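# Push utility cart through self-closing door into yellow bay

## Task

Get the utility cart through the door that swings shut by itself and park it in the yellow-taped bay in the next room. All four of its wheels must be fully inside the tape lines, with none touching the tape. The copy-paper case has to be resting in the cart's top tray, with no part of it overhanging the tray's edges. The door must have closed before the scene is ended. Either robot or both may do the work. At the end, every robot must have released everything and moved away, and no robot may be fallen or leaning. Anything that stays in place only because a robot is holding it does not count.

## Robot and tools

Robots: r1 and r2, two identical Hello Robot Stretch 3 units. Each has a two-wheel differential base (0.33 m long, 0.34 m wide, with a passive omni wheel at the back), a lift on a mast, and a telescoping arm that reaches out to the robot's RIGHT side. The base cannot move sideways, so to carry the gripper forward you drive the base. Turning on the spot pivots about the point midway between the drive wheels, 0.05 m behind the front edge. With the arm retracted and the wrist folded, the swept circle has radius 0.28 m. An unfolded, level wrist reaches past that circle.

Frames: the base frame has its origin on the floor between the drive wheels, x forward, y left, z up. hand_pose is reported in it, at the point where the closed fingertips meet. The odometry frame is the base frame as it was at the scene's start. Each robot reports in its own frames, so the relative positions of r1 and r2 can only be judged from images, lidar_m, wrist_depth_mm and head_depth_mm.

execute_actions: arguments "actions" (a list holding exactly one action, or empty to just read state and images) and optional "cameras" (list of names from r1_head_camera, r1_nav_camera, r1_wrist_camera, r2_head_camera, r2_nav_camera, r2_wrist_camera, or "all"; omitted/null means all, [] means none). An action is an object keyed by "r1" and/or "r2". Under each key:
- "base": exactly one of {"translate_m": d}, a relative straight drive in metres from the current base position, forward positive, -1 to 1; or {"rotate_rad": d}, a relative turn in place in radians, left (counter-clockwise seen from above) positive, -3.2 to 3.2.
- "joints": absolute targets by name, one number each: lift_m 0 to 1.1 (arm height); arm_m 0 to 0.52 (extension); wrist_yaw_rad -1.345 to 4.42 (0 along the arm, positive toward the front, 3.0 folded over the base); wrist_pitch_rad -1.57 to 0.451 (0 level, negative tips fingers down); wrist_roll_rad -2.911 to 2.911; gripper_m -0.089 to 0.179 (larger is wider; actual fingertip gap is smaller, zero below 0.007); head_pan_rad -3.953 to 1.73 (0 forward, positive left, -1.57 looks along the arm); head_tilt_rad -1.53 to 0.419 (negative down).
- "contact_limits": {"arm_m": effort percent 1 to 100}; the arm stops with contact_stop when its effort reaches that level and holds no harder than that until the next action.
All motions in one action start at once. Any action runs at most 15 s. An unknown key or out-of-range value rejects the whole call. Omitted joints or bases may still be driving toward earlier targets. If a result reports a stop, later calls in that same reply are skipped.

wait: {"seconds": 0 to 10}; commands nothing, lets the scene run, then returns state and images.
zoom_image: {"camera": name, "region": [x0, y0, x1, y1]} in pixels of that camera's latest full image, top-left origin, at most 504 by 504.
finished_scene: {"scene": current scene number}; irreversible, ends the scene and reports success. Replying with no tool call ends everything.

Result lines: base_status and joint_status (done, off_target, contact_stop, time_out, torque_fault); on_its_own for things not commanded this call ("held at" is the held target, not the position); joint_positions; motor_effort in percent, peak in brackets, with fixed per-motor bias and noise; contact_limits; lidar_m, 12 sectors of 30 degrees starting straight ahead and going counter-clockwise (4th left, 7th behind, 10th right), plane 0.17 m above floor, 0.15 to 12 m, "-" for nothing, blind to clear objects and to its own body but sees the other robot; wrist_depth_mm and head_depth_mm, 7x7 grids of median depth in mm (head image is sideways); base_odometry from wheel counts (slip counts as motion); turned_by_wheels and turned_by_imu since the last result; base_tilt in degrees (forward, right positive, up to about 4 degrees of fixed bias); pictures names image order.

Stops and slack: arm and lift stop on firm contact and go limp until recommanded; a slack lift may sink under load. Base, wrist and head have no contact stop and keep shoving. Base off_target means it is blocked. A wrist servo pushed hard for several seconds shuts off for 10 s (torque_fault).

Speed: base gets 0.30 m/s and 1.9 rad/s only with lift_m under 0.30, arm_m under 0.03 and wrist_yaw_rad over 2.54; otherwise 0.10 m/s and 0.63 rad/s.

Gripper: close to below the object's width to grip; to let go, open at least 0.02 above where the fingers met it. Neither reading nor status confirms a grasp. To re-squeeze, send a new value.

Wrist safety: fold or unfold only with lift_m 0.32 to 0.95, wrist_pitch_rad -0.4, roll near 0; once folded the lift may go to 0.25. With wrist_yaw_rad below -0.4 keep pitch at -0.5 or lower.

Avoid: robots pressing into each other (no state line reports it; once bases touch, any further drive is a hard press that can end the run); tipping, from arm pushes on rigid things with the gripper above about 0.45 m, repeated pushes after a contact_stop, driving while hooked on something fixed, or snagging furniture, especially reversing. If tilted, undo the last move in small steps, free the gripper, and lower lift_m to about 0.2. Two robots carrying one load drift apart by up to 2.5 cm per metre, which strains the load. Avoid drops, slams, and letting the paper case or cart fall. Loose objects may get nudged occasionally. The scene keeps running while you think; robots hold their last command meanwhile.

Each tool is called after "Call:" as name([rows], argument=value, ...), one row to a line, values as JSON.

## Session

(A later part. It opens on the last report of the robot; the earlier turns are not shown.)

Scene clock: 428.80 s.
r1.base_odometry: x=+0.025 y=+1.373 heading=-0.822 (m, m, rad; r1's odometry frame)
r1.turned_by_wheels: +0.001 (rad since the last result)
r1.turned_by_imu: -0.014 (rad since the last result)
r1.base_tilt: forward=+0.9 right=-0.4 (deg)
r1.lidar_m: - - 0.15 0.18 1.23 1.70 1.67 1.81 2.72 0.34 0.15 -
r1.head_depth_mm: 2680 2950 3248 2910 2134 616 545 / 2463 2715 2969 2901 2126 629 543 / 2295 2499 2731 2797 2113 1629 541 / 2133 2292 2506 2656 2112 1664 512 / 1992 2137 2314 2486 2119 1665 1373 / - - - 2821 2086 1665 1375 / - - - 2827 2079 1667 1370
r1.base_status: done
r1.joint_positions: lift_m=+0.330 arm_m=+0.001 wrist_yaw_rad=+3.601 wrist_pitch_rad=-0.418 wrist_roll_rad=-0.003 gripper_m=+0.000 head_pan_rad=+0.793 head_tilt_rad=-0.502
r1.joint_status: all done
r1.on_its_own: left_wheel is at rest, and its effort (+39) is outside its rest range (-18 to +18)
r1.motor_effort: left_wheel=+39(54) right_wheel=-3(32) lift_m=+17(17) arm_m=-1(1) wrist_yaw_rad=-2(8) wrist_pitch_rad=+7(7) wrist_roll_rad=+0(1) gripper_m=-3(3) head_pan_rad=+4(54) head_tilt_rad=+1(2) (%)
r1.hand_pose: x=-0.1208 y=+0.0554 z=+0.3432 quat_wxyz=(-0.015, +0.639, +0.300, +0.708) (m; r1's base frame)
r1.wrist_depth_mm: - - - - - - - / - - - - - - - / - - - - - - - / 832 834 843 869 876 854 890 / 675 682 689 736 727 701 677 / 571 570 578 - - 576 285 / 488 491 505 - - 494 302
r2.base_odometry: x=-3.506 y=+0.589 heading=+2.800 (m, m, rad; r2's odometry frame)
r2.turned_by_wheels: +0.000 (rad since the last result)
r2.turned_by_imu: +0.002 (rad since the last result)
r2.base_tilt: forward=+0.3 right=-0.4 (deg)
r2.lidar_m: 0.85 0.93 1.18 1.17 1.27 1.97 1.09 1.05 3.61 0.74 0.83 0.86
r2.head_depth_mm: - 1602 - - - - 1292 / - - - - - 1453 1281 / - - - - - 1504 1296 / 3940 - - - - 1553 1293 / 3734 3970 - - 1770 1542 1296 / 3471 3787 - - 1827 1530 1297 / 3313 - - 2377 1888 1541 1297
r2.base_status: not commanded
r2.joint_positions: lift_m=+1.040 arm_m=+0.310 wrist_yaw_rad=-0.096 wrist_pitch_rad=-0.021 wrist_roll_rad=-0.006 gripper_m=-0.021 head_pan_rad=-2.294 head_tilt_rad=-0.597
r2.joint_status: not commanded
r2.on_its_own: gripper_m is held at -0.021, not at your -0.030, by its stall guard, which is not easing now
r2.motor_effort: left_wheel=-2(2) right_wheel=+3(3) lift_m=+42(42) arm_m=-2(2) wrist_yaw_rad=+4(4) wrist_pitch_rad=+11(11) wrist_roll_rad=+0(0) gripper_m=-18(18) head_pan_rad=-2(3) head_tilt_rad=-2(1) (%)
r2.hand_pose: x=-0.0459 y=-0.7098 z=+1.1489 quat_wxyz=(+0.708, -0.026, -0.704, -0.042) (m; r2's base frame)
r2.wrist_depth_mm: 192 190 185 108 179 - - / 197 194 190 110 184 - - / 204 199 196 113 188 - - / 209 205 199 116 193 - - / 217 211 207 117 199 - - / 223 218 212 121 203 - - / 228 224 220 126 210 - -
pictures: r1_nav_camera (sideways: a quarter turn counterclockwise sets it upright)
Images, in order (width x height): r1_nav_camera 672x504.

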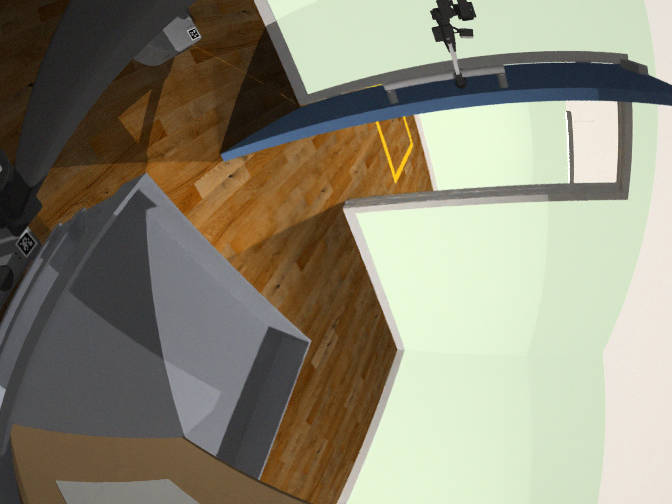

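Call:
execute_actions([
  {"r1":{"base":{"translate_m":0.25}}},
], cameras=[])

Call:
execute_actions([
  {"r1":{"base":{"translate_m":-0.35}}},
], cameras=[])

Call:
execute_actions([
  {"r1":{"base":{"rotate_rad":-1.57}}},
], cameras=[])

Call:
execute_actions([
  {"r1":{"base":{"translate_m":0.8}}},
], cameras=[])

Call:
execute_actions([
  {"r1":{"base":{"rotate_rad":1.57}}},
], cameras=[])

Call:
execute_actions([
  {"r1":{"base":{"translate_m":0.6}}},
], cameras=[])

Call:
execute_actions([
  {"r1":{"base":{"rotate_rad":1.57},"joints":{"head_pan_rad":0.0}}},
], cameras=["r1_nav_camera"])

Scene clock: 433.67 s.
r1.base_odometry: x=+0.195 y=+1.191 heading=-0.821 (m, m, rad; r1's odometry frame)
r1.turned_by_wheels: +0.001 (rad since the last result)
r1.turned_by_imu: +0.000 (rad since the last result)
r1.base_tilt: forward=+0.9 right=-0.4 (deg)
r1.lidar_m: - - 0.15 0.18 2.13 1.95 1.92 2.08 3.13 3.83 0.15 -
r1.head_depth_mm: 2654 2905 3161 2946 2128 615 546 / 2443 2652 2920 2907 2129 640 543 / 2248 2448 2668 2761 2115 622 542 / 2105 2263 2478 2601 2123 1673 527 / 1963 2125 2284 2473 2099 1660 502 / 1841 1989 2135 2294 2092 1651 1374 / - - - 2824 2072 1649 1370
r1.base_status: done
r1.joint_positions: lift_m=+0.330 arm_m=+0.001 wrist_yaw_rad=+3.601 wrist_pitch_rad=-0.418 wrist_roll_rad=-0.003 gripper_m=+0.000 head_pan_rad=+0.793 head_tilt_rad=-0.502
r1.joint_status: not commanded
r1.on_its_own: left_wheel is at rest, and its effort (+39) is outside its rest range (-18 to +18)
r1.motor_effort: left_wheel=+39(64) right_wheel=-2(3) lift_m=+17(17) arm_m=-1(1) wrist_yaw_rad=-2(2) wrist_pitch_rad=+7(6) wrist_roll_rad=+0(1) gripper_m=-3(2) head_pan_rad=+4(4) head_tilt_rad=+1(2) (%)
r1.hand_pose: x=-0.1208 y=+0.0554 z=+0.3432 quat_wxyz=(-0.015, +0.639, +0.300, +0.708) (m; r1's base frame)
r1.wrist_depth_mm: - - - - - - - / - - - - - - - / - - - - - - - / 835 850 853 867 860 860 885 / 675 687 681 739 713 703 670 / 560 568 569 - - 579 294 / 487 492 508 - - 500 308
r2.base_odometry: x=-3.506 y=+0.589 heading=+2.800 (m, m, rad; r2's odometry frame)
r2.turned_by_wheels: +0.000 (rad since the last result)
r2.turned_by_imu: +0.001 (rad since the last result)
r2.base_tilt: forward=+0.4 right=-0.4 (deg)
r2.lidar_m: 0.85 0.93 1.18 1.17 1.27 1.97 4.96 1.16 1.33 0.74 0.83 0.85
r2.head_depth_mm: - 1381 - - - - 1289 / - 1432 - - - 1459 1290 / - - - - - 1495 1292 / 3987 - - - - 1548 1290 / 3709 - - - 1782 1532 1297 / 3511 3687 - - 1816 1525 1291 / 3273 - - 2360 1892 1532 1292
r2.base_status: not commanded
r2.joint_positions: lift_m=+1.040 arm_m=+0.310 wrist_yaw_rad=-0.096 wrist_pitch_rad=-0.021 wrist_roll_rad=-0.006 gripper_m=-0.021 head_pan_rad=-2.294 head_tilt_rad=-0.597
r2.joint_status: not commanded
r2.on_its_own: gripper_m is held at -0.021, not at your -0.030, by its stall guard, which is not easing now
r2.motor_effort: left_wheel=-2(2) right_wheel=+3(3) lift_m=+42(42) arm_m=-2(2) wrist_yaw_rad=+4(4) wrist_pitch_rad=+12(12) wrist_roll_rad=+0(0) gripper_m=-18(18) head_pan_rad=-3(3) head_tilt_rad=-1(2) (%)
r2.hand_pose: x=-0.0459 y=-0.7098 z=+1.1489 quat_wxyz=(+0.708, -0.026, -0.704, -0.042) (m; r2's base frame)
r2.wrist_depth_mm: 192 189 186 108 179 - - / 198 195 190 110 185 - - / 204 199 195 113 189 - - / 209 206 200 115 193 - - / 215 212 207 118 198 - - / 221 217 213 121 204 - - / 230 224 220 126 212 - -
pictures: none
No camera images: the call's "cameras" was empty. Leave "cameras" out to get every camera's image.

Scene clock: 438.43 s.
r1.base_odometry: x=-0.043 y=+1.447 heading=-0.821 (m, m, rad; r1's odometry frame)
r1.turned_by_wheels: +0.000 (rad since the last result)
r1.turned_by_imu: +0.000 (rad since the last result)
r1.base_tilt: forward=+0.9 right=-0.4 (deg)
r1.lidar_m: 0.41 0.42 1.20 1.21 2.01 1.59 1.58 1.70 2.56 3.78 4.08 0.45
r1.head_depth_mm: 2702 2952 3260 2947 2063 662 522 / 2473 2713 2991 2925 2132 627 591 / 2288 2501 2722 2813 2117 1672 1353 / 2148 2312 2506 2646 2097 1671 1386 / 2010 2182 2347 2571 2102 1661 1376 / - - - 2850 2087 1660 1375 / - - - 2834 1938 1517 1367
r1.base_status: done
r1.joint_positions: lift_m=+0.330 arm_m=+0.001 wrist_yaw_rad=+3.601 wrist_pitch_rad=-0.418 wrist_roll_rad=-0.003 gripper_m=+0.000 head_pan_rad=+0.793 head_tilt_rad=-0.502
r1.joint_status: not commanded
r1.motor_effort: left_wheel=+1(27) right_wheel=-1(7) lift_m=+17(17) arm_m=-1(1) wrist_yaw_rad=-1(2) wrist_pitch_rad=+7(6) wrist_roll_rad=+1(0) gripper_m=-3(2) head_pan_rad=+4(4) head_tilt_rad=+2(1) (%)
r1.hand_pose: x=-0.1208 y=+0.0554 z=+0.3432 quat_wxyz=(-0.015, +0.639, +0.300, +0.708) (m; r1's base frame)
r1.wrist_depth_mm: - - - - - - - / - - - - - - - / - - - - - - - / 848 841 857 876 868 845 882 / 679 687 674 748 719 705 704 / 569 565 576 - - 581 583 / 492 491 508 - - 503 499
r2.base_odometry: x=-3.506 y=+0.589 heading=+2.800 (m, m, rad; r2's odometry frame)
r2.turned_by_wheels: +0.000 (rad since the last result)
r2.turned_by_imu: +0.001 (rad since the last result)
r2.base_tilt: forward=+0.3 right=-0.4 (deg)
r2.lidar_m: 0.85 0.93 1.18 1.17 1.27 1.96 1.07 1.15 1.33 0.74 0.83 0.85
r2.head_depth_mm: - 1378 - - - - 1291 / - 1426 - - - 1459 1293 / - - - - - 1493 1294 / - - - - - 1523 1288 / 3704 - - - 1782 1534 1298 / 3510 3800 - - 1838 1538 1295 / 3289 - - 2361 1874 1528 1294
r2.base_status: not commanded
r2.joint_positions: lift_m=+1.040 arm_m=+0.310 wrist_yaw_rad=-0.096 wrist_pitch_rad=-0.021 wrist_roll_rad=-0.006 gripper_m=-0.021 head_pan_rad=-2.294 head_tilt_rad=-0.597
r2.joint_status: not commanded
r2.on_its_own: gripper_m is held at -0.021, not at your -0.030, by its stall guard, which is not easing now
r2.motor_effort: left_wheel=-2(2) right_wheel=+3(3) lift_m=+41(42) arm_m=-2(2) wrist_yaw_rad=+4(5) wrist_pitch_rad=+12(12) wrist_roll_rad=+0(0) gripper_m=-18(18) head_pan_rad=-3(3) head_tilt_rad=-1(1) (%)
r2.hand_pose: x=-0.0459 y=-0.7098 z=+1.1489 quat_wxyz=(+0.708, -0.026, -0.704, -0.042) (m; r2's base frame)
r2.wrist_depth_mm: 192 190 185 108 180 - - / 199 194 190 110 183 - - / 202 199 195 113 188 - - / 210 204 201 116 194 - - / 216 209 207 118 198 - - / 223 216 213 122 203 - - / 229 225 220 126 211 - -
pictures: none
No camera images: the call's "cameras" was empty. Leave "cameras" out to get every camera's image.

Scene clock: 441.87 s.
r1.base_odometry: x=-0.043 y=+1.447 heading=-2.391 (m, m, rad; r1's odometry frame)
r1.turned_by_wheels: -1.570 (rad since the last result)
r1.turned_by_imu: -1.572 (rad since the last result)
r1.base_tilt: forward=+0.9 right=-0.4 (deg)
r1.lidar_m: 3.79 4.02 0.45 0.41 0.42 1.20 1.21 1.19 1.59 1.58 1.71 2.59
r1.head_depth_mm: - - - 2931 2140 1685 1397 / 3875 - - 2891 2122 1684 1388 / 3623 - - 2894 2118 1669 1382 / 3374 3612 3803 2882 2112 1672 1383 / 3182 3360 3587 2861 1957 1611 1347 / 2956 3131 3367 2841 722 647 854 / 2792 2998 3200 586 609 592 852
r1.base_status: done
r1.joint_positions: lift_m=+0.330 arm_m=+0.001 wrist_yaw_rad=+3.601 wrist_pitch_rad=-0.418 wrist_roll_rad=-0.003 gripper_m=+0.000 head_pan_rad=+0.793 head_tilt_rad=-0.502
r1.joint_status: not commanded
r1.motor_effort: left_wheel=+3(9) right_wheel=-3(7) lift_m=+17(17) arm_m=-1(1) wrist_yaw_rad=-2(2) wrist_pitch_rad=+7(7) wrist_roll_rad=+1(0) gripper_m=-3(2) head_pan_rad=+4(4) head_tilt_rad=+2(1) (%)
r1.hand_pose: x=-0.1208 y=+0.0554 z=+0.3432 quat_wxyz=(-0.015, +0.639, +0.300, +0.708) (m; r1's base frame)
r1.wrist_depth_mm: - - - - - - - / - - - - 901 - - / - - - - 770 - 772 / 834 859 870 818 527 466 593 / 677 683 682 744 644 655 458 / 566 572 572 - - 582 593 / 492 491 504 - - 495 505
r2.base_odometry: x=-3.506 y=+0.589 heading=+2.800 (m, m, rad; r2's odometry frame)
r2.turned_by_wheels: +0.000 (rad since the last result)
r2.turned_by_imu: +0.001 (rad since the last result)
r2.base_tilt: forward=+0.3 right=-0.4 (deg)
r2.lidar_m: 0.85 0.93 1.18 1.16 1.28 1.97 1.21 1.15 1.33 0.74 0.83 0.85
r2.head_depth_mm: - 1384 - - - - 1295 / - 1426 - - - 1461 1291 / - - - - - 1502 1291 / 3985 - - - - 1534 1286 / 3658 - - - 1774 1533 1301 / 3440 3791 - - 1829 1539 1299 / 3293 - - 2347 1888 1532 1288
r2.base_status: not commanded
r2.joint_positions: lift_m=+1.040 arm_m=+0.310 wrist_yaw_rad=-0.096 wrist_pitch_rad=-0.021 wrist_roll_rad=-0.006 gripper_m=-0.021 head_pan_rad=-2.294 head_tilt_rad=-0.597
r2.joint_status: not commanded
r2.on_its_own: gripper_m is held at -0.021, not at your -0.030, by its stall guard, which is not easing now
r2.motor_effort: left_wheel=-2(2) right_wheel=+3(3) lift_m=+42(42) arm_m=-2(2) wrist_yaw_rad=+4(4) wrist_pitch_rad=+12(12) wrist_roll_rad=+0(0) gripper_m=-19(18) head_pan_rad=-3(3) head_tilt_rad=-2(1) (%)
r2.hand_pose: x=-0.0459 y=-0.7098 z=+1.1489 quat_wxyz=(+0.708, -0.026, -0.704, -0.042) (m; r2's base frame)
r2.wrist_depth_mm: 193 189 185 108 179 - - / 198 193 190 110 184 - - / 203 200 196 113 189 - - / 209 205 201 116 195 - - / 214 212 206 118 199 - - / 223 219 213 121 202 - - / 230 224 221 126 210 - -
pictures: none
No camera images: the call's "cameras" was empty. Leave "cameras" out to get every camera's image.

Scene clock: 451.13 s.
r1.base_odometry: x=-0.628 y=+0.901 heading=-2.391 (m, m, rad; r1's odometry frame)
r1.turned_by_wheels: +0.000 (rad since the last result)
r1.turned_by_imu: -0.001 (rad since the last result)
r1.base_tilt: forward=+0.9 right=-0.4 (deg)
r1.lidar_m: 3.00 3.26 3.12 3.07 0.64 0.65 1.95 2.13 1.69 1.67 1.82 2.74
r1.head_depth_mm: 3141 3276 3443 2922 2148 1692 1392 / 3411 3639 3751 2905 2124 1680 1395 / 3485 3763 - 2872 2129 1681 1381 / 3257 3482 3786 2867 2105 1672 1381 / 3057 3315 3566 2840 2110 1658 1371 / 2862 3078 3306 2836 2098 1658 1367 / 2717 2873 3086 2816 2075 1657 1366
r1.base_status: done
r1.joint_positions: lift_m=+0.330 arm_m=+0.001 wrist_yaw_rad=+3.601 wrist_pitch_rad=-0.418 wrist_roll_rad=-0.003 gripper_m=+0.000 head_pan_rad=+0.793 head_tilt_rad=-0.502
r1.joint_status: not commanded
r1.motor_effort: left_wheel=+3(9) right_wheel=-3(4) lift_m=+17(17) arm_m=-1(1) wrist_yaw_rad=-1(2) wrist_pitch_rad=+6(6) wrist_roll_rad=+0(0) gripper_m=-2(3) head_pan_rad=+4(4) head_tilt_rad=+2(2) (%)
r1.hand_pose: x=-0.1208 y=+0.0554 z=+0.3432 quat_wxyz=(-0.015, +0.639, +0.300, +0.708) (m; r1's base frame)
r1.wrist_depth_mm: - - - - - - - / - - - - - - - / - - 738 - - - - / 847 839 806 856 853 856 881 / 673 685 681 745 726 697 706 / 569 567 573 - - 583 590 / 491 491 507 - - 501 506
r2.base_odometry: x=-3.506 y=+0.589 heading=+2.800 (m, m, rad; r2's odometry frame)
r2.turned_by_wheels: +0.000 (rad since the last result)
r2.turned_by_imu: +0.003 (rad since the last result)
r2.base_tilt: forward=+0.3 right=-0.4 (deg)
r2.lidar_m: 0.85 0.93 1.18 1.17 1.27 1.96 1.96 1.15 1.33 0.74 0.83 0.86
r2.head_depth_mm: - 1373 - - - - 1283 / - 1426 - - - 1458 1286 / - - - - - 1499 1294 / - - - - - 1532 1295 / 3695 - - - 1766 1536 1284 / 3473 3763 - - 1818 1537 1294 / 3355 - - 2352 1878 1537 1292
r2.base_status: not commanded
r2.joint_positions: lift_m=+1.040 arm_m=+0.310 wrist_yaw_rad=-0.096 wrist_pitch_rad=-0.021 wrist_roll_rad=-0.006 gripper_m=-0.021 head_pan_rad=-2.294 head_tilt_rad=-0.597
r2.joint_status: not commanded
r2.on_its_own: gripper_m is held at -0.021, not at your -0.030, by its stall guard, which is not easing now
r2.motor_effort: left_wheel=-2(2) right_wheel=+3(3) lift_m=+41(42) arm_m=-3(3) wrist_yaw_rad=+4(4) wrist_pitch_rad=+12(12) wrist_roll_rad=+0(0) gripper_m=-18(18) head_pan_rad=-4(2) head_tilt_rad=-1(1) (%)
r2.hand_pose: x=-0.0459 y=-0.7098 z=+1.1489 quat_wxyz=(+0.708, -0.026, -0.704, -0.042) (m; r2's base frame)
r2.wrist_depth_mm: 192 188 185 108 179 - - / 198 194 190 110 184 - - / 203 199 196 112 189 - - / 209 205 201 116 195 - - / 216 210 207 119 199 - - / 222 219 212 121 203 - - / 230 224 220 127 210 - -
pictures: none
No camera images: the call's "cameras" was empty. Leave "cameras" out to get every camera's image.

Scene clock: 454.57 s.
r1.base_odometry: x=-0.628 y=+0.901 heading=-0.821 (m, m, rad; r1's odometry frame)
r1.turned_by_wheels: +1.570 (rad since the last result)
r1.turned_by_imu: +1.571 (rad since the last result)
r1.base_tilt: forward=+0.9 right=-0.4 (deg)
r1.lidar_m: 3.06 0.64 0.65 1.95 2.14 1.70 1.67 1.81 2.72 3.00 3.23 3.11
r1.head_depth_mm: 3172 3370 3515 2916 2136 1693 1399 / 3401 3635 3821 1083 1224 1538 1354 / 3209 3469 897 862 801 1105 1291 / 3000 3192 811 760 760 1007 962 / 2782 3025 807 793 821 1065 1191 / 2625 2791 2901 858 1207 1130 1279 / 2531 2774 3792 1110 1281 1343 1330
r1.base_status: done
r1.joint_positions: lift_m=+0.330 arm_m=+0.001 wrist_yaw_rad=+3.601 wrist_pitch_rad=-0.418 wrist_roll_rad=-0.003 gripper_m=+0.000 head_pan_rad=+0.793 head_tilt_rad=-0.502
r1.joint_status: not commanded
r1.motor_effort: left_wheel=-3(8) right_wheel=+2(7) lift_m=+17(17) arm_m=-1(1) wrist_yaw_rad=-2(1) wrist_pitch_rad=+7(6) wrist_roll_rad=+0(1) gripper_m=-3(2) head_pan_rad=+4(4) head_tilt_rad=+1(1) (%)
r1.hand_pose: x=-0.1208 y=+0.0554 z=+0.3432 quat_wxyz=(-0.015, +0.639, +0.300, +0.708) (m; r1's base frame)
r1.wrist_depth_mm: - - - - - - - / - - - - - - - / - - - - - - - / 836 865 861 860 869 867 885 / 679 678 677 735 710 693 707 / 569 564 576 - - 580 589 / 488 491 504 - - 502 504
r2.base_odometry: x=-3.506 y=+0.589 heading=+2.800 (m, m, rad; r2's odometry frame)
r2.turned_by_wheels: +0.000 (rad since the last result)
r2.turned_by_imu: +0.001 (rad since the last result)
r2.base_tilt: forward=+0.3 right=-0.4 (deg)
r2.lidar_m: 0.85 0.93 1.18 1.17 1.28 1.97 1.86 1.16 1.33 0.74 0.83 0.85
r2.head_depth_mm: - 1379 - - - - 1293 / - 1421 - - - 1454 1293 / - - - - - 1489 1295 / 3886 - - - - 1530 1297 / 3724 - - - 1782 1547 1293 / 3478 3721 - - 1819 1532 1289 / 3306 - - 2366 1897 1531 1296
r2.base_status: not commanded
r2.joint_positions: lift_m=+1.040 arm_m=+0.310 wrist_yaw_rad=-0.096 wrist_pitch_rad=-0.021 wrist_roll_rad=-0.006 gripper_m=-0.021 head_pan_rad=-2.294 head_tilt_rad=-0.597
r2.joint_status: not commanded
r2.on_its_own: gripper_m is held at -0.021, not at your -0.030, by its stall guard, which is not easing now
r2.motor_effort: left_wheel=-2(2) right_wheel=+3(3) lift_m=+41(42) arm_m=-2(2) wrist_yaw_rad=+4(4) wrist_pitch_rad=+11(12) wrist_roll_rad=+0(0) gripper_m=-19(18) head_pan_rad=-2(3) head_tilt_rad=-1(2) (%)
r2.hand_pose: x=-0.0459 y=-0.7098 z=+1.1489 quat_wxyz=(+0.708, -0.026, -0.704, -0.042) (m; r2's base frame)
r2.wrist_depth_mm: 193 190 185 107 179 - - / 197 195 190 110 183 - - / 202 199 195 113 189 - - / 209 205 201 115 194 - - / 217 211 207 118 197 - - / 221 218 214 121 204 - - / 228 224 221 126 211 - -
pictures: none
No camera images: the call's "cameras" was empty. Leave "cameras" out to get every camera's image.

Scene clock: 461.83 s.
r1.base_odometry: x=-0.219 y=+0.462 heading=-0.821 (m, m, rad; r1's odometry frame)
r1.turned_by_wheels: +0.000 (rad since the last result)
r1.turned_by_imu: -0.001 (rad since the last result)
r1.base_tilt: forward=+0.9 right=-0.4 (deg)
r1.lidar_m: 2.49 2.69 0.50 0.46 0.47 2.29 2.27 2.45 3.12 3.06 3.20 2.52
r1.head_depth_mm: 2570 2693 2846 2857 2132 1689 1395 / 2809 2963 3159 2910 2147 1686 1391 / 3061 3218 3531 2877 2113 1677 1386 / 2898 3156 3367 2883 2106 1671 1379 / 2751 2922 3154 2844 2107 1666 1378 / 2574 2728 2945 2838 2103 716 856 / 2443 2587 2752 2829 761 612 874
r1.base_status: done
r1.joint_positions: lift_m=+0.330 arm_m=+0.001 wrist_yaw_rad=+3.601 wrist_pitch_rad=-0.418 wrist_roll_rad=-0.003 gripper_m=+0.000 head_pan_rad=+0.793 head_tilt_rad=-0.502
r1.joint_status: not commanded
r1.motor_effort: left_wheel=-3(4) right_wheel=+2(8) lift_m=+16(17) arm_m=-1(1) wrist_yaw_rad=-2(2) wrist_pitch_rad=+7(7) wrist_roll_rad=+0(1) gripper_m=-2(3) head_pan_rad=+4(4) head_tilt_rad=+2(1) (%)
r1.hand_pose: x=-0.1208 y=+0.0554 z=+0.3432 quat_wxyz=(-0.015, +0.639, +0.300, +0.708) (m; r1's base frame)
r1.wrist_depth_mm: - - - - - - - / - - - - - - 930 / - - - - - - 766 / 845 850 858 857 827 514 492 / 682 670 675 743 668 671 541 / 573 573 571 - - 585 565 / 491 494 502 - - 501 501
r2.base_odometry: x=-3.506 y=+0.589 heading=+2.800 (m, m, rad; r2's odometry frame)
r2.turned_by_wheels: +0.000 (rad since the last result)
r2.turned_by_imu: +0.002 (rad since the last result)
r2.base_tilt: forward=+0.4 right=-0.4 (deg)
r2.lidar_m: 0.85 0.93 1.18 1.17 1.27 1.97 4.94 1.15 1.33 0.74 0.83 0.85
r2.head_depth_mm: - 1379 - - - - 1294 / - 1422 - - - 1451 1291 / - - - - - 1491 1295 / 3920 - - - - 1539 1299 / 3732 3998 - - 1769 1535 1289 / 3453 3762 - - 1828 1544 1293 / 3304 - - 2351 1889 1531 1294
r2.base_status: not commanded
r2.joint_positions: lift_m=+1.040 arm_m=+0.310 wrist_yaw_rad=-0.096 wrist_pitch_rad=-0.021 wrist_roll_rad=-0.006 gripper_m=-0.021 head_pan_rad=-2.294 head_tilt_rad=-0.597
r2.joint_status: not commanded
r2.on_its_own: gripper_m is held at -0.021, not at your -0.030, by its stall guard, which is not easing now
r2.motor_effort: left_wheel=-2(2) right_wheel=+3(3) lift_m=+41(42) arm_m=-3(3) wrist_yaw_rad=+5(4) wrist_pitch_rad=+12(12) wrist_roll_rad=+0(0) gripper_m=-18(18) head_pan_rad=-2(2) head_tilt_rad=-1(2) (%)
r2.hand_pose: x=-0.0459 y=-0.7098 z=+1.1489 quat_wxyz=(+0.708, -0.026, -0.704, -0.042) (m; r2's base frame)
r2.wrist_depth_mm: 192 190 186 108 179 - - / 198 195 191 110 184 - - / 202 199 195 112 189 - - / 210 206 201 116 194 - - / 215 212 205 118 198 - - / 221 217 213 121 203 - - / 229 226 220 127 211 - -
pictures: none
No camera images: the call's "cameras" was empty. Leave "cameras" out to get every camera's image.

Scene clock: 465.27 s.
r1.base_odometry: x=-0.219 y=+0.462 heading=+0.748 (m, m, rad; r1's odometry frame)
r1.turned_by_wheels: +1.570 (rad since the last result)
r1.turned_by_imu: +1.571 (rad since the last result)
r1.base_tilt: forward=+0.9 right=-0.4 (deg)
r1.lidar_m: 0.46 0.47 2.30 2.27 2.44 3.12 3.07 3.19 2.52 2.49 2.68 0.50
r1.head_depth_mm: - - 3743 606 673 589 876 / - - - 575 623 592 886 / - - - 546 580 585 862 / 1971 2181 2138 520 545 571 861 / 2336 2492 2665 514 528 564 839 / 2386 2562 2737 630 711 620 632 / 2399 2610 2827 2835 2062 1644 1339
r1.base_status: done
r1.joint_positions: lift_m=+0.330 arm_m=+0.001 wrist_yaw_rad=+3.601 wrist_pitch_rad=-0.418 wrist_roll_rad=-0.003 gripper_m=+0.000 head_pan_rad=+0.007 head_tilt_rad=-0.502
r1.joint_status: all done
r1.motor_effort: left_wheel=-3(9) right_wheel=+2(7) lift_m=+17(17) arm_m=-1(1) wrist_yaw_rad=-1(2) wrist_pitch_rad=+7(6) wrist_roll_rad=+0(1) gripper_m=-2(3) head_pan_rad=-5(56) head_tilt_rad=+1(1) (%)
r1.hand_pose: x=-0.1208 y=+0.0554 z=+0.3432 quat_wxyz=(-0.015, +0.639, +0.300, +0.708) (m; r1's base frame)
r1.wrist_depth_mm: - - - - - - - / - - - - - - - / - - - - - - - / 834 843 849 850 868 844 874 / 676 674 682 743 727 689 700 / 570 570 572 - - 584 582 / 494 492 503 - - 503 505
r2.base_odometry: x=-3.506 y=+0.589 heading=+2.800 (m, m, rad; r2's odometry frame)
r2.turned_by_wheels: +0.000 (rad since the last result)
r2.turned_by_imu: +0.001 (rad since the last result)
r2.base_tilt: forward=+0.3 right=-0.4 (deg)
r2.lidar_m: 0.85 0.93 1.18 1.17 1.27 1.96 4.94 1.16 1.32 0.74 0.83 0.85
r2.head_depth_mm: - 1379 - - - - 1289 / - 1434 - - - 1463 1293 / - - - - - 1503 1286 / 3961 - - - - 1537 1291 / 3734 - - - 1782 1529 1298 / 3461 3762 - - 1842 1539 1293 / 3302 - - 2339 1899 1528 1286
r2.base_status: not commanded
r2.joint_positions: lift_m=+1.040 arm_m=+0.310 wrist_yaw_rad=-0.096 wrist_pitch_rad=-0.021 wrist_roll_rad=-0.006 gripper_m=-0.021 head_pan_rad=-2.294 head_tilt_rad=-0.597
r2.joint_status: not commanded
r2.on_its_own: gripper_m is held at -0.021, not at your -0.030, by its stall guard, which is not easing now
r2.motor_effort: left_wheel=-2(2) right_wheel=+3(3) lift_m=+42(42) arm_m=-2(2) wrist_yaw_rad=+4(4) wrist_pitch_rad=+12(12) wrist_roll_rad=+0(0) gripper_m=-18(18) head_pan_rad=-3(2) head_tilt_rad=-1(2) (%)
r2.hand_pose: x=-0.0459 y=-0.7098 z=+1.1489 quat_wxyz=(+0.708, -0.026, -0.704, -0.042) (m; r2's base frame)
r2.wrist_depth_mm: 193 189 185 108 179 - - / 198 194 190 110 184 - - / 202 200 196 113 189 - - / 209 205 200 115 194 - - / 215 211 206 118 199 - - / 223 218 212 122 203 - - / 229 226 219 127 210 - -
pictures: r1_nav_camera (sideways: a quarter turn counterclockwise sets it upright)
Images, in order (width x height): r1_nav_camera 672x504.

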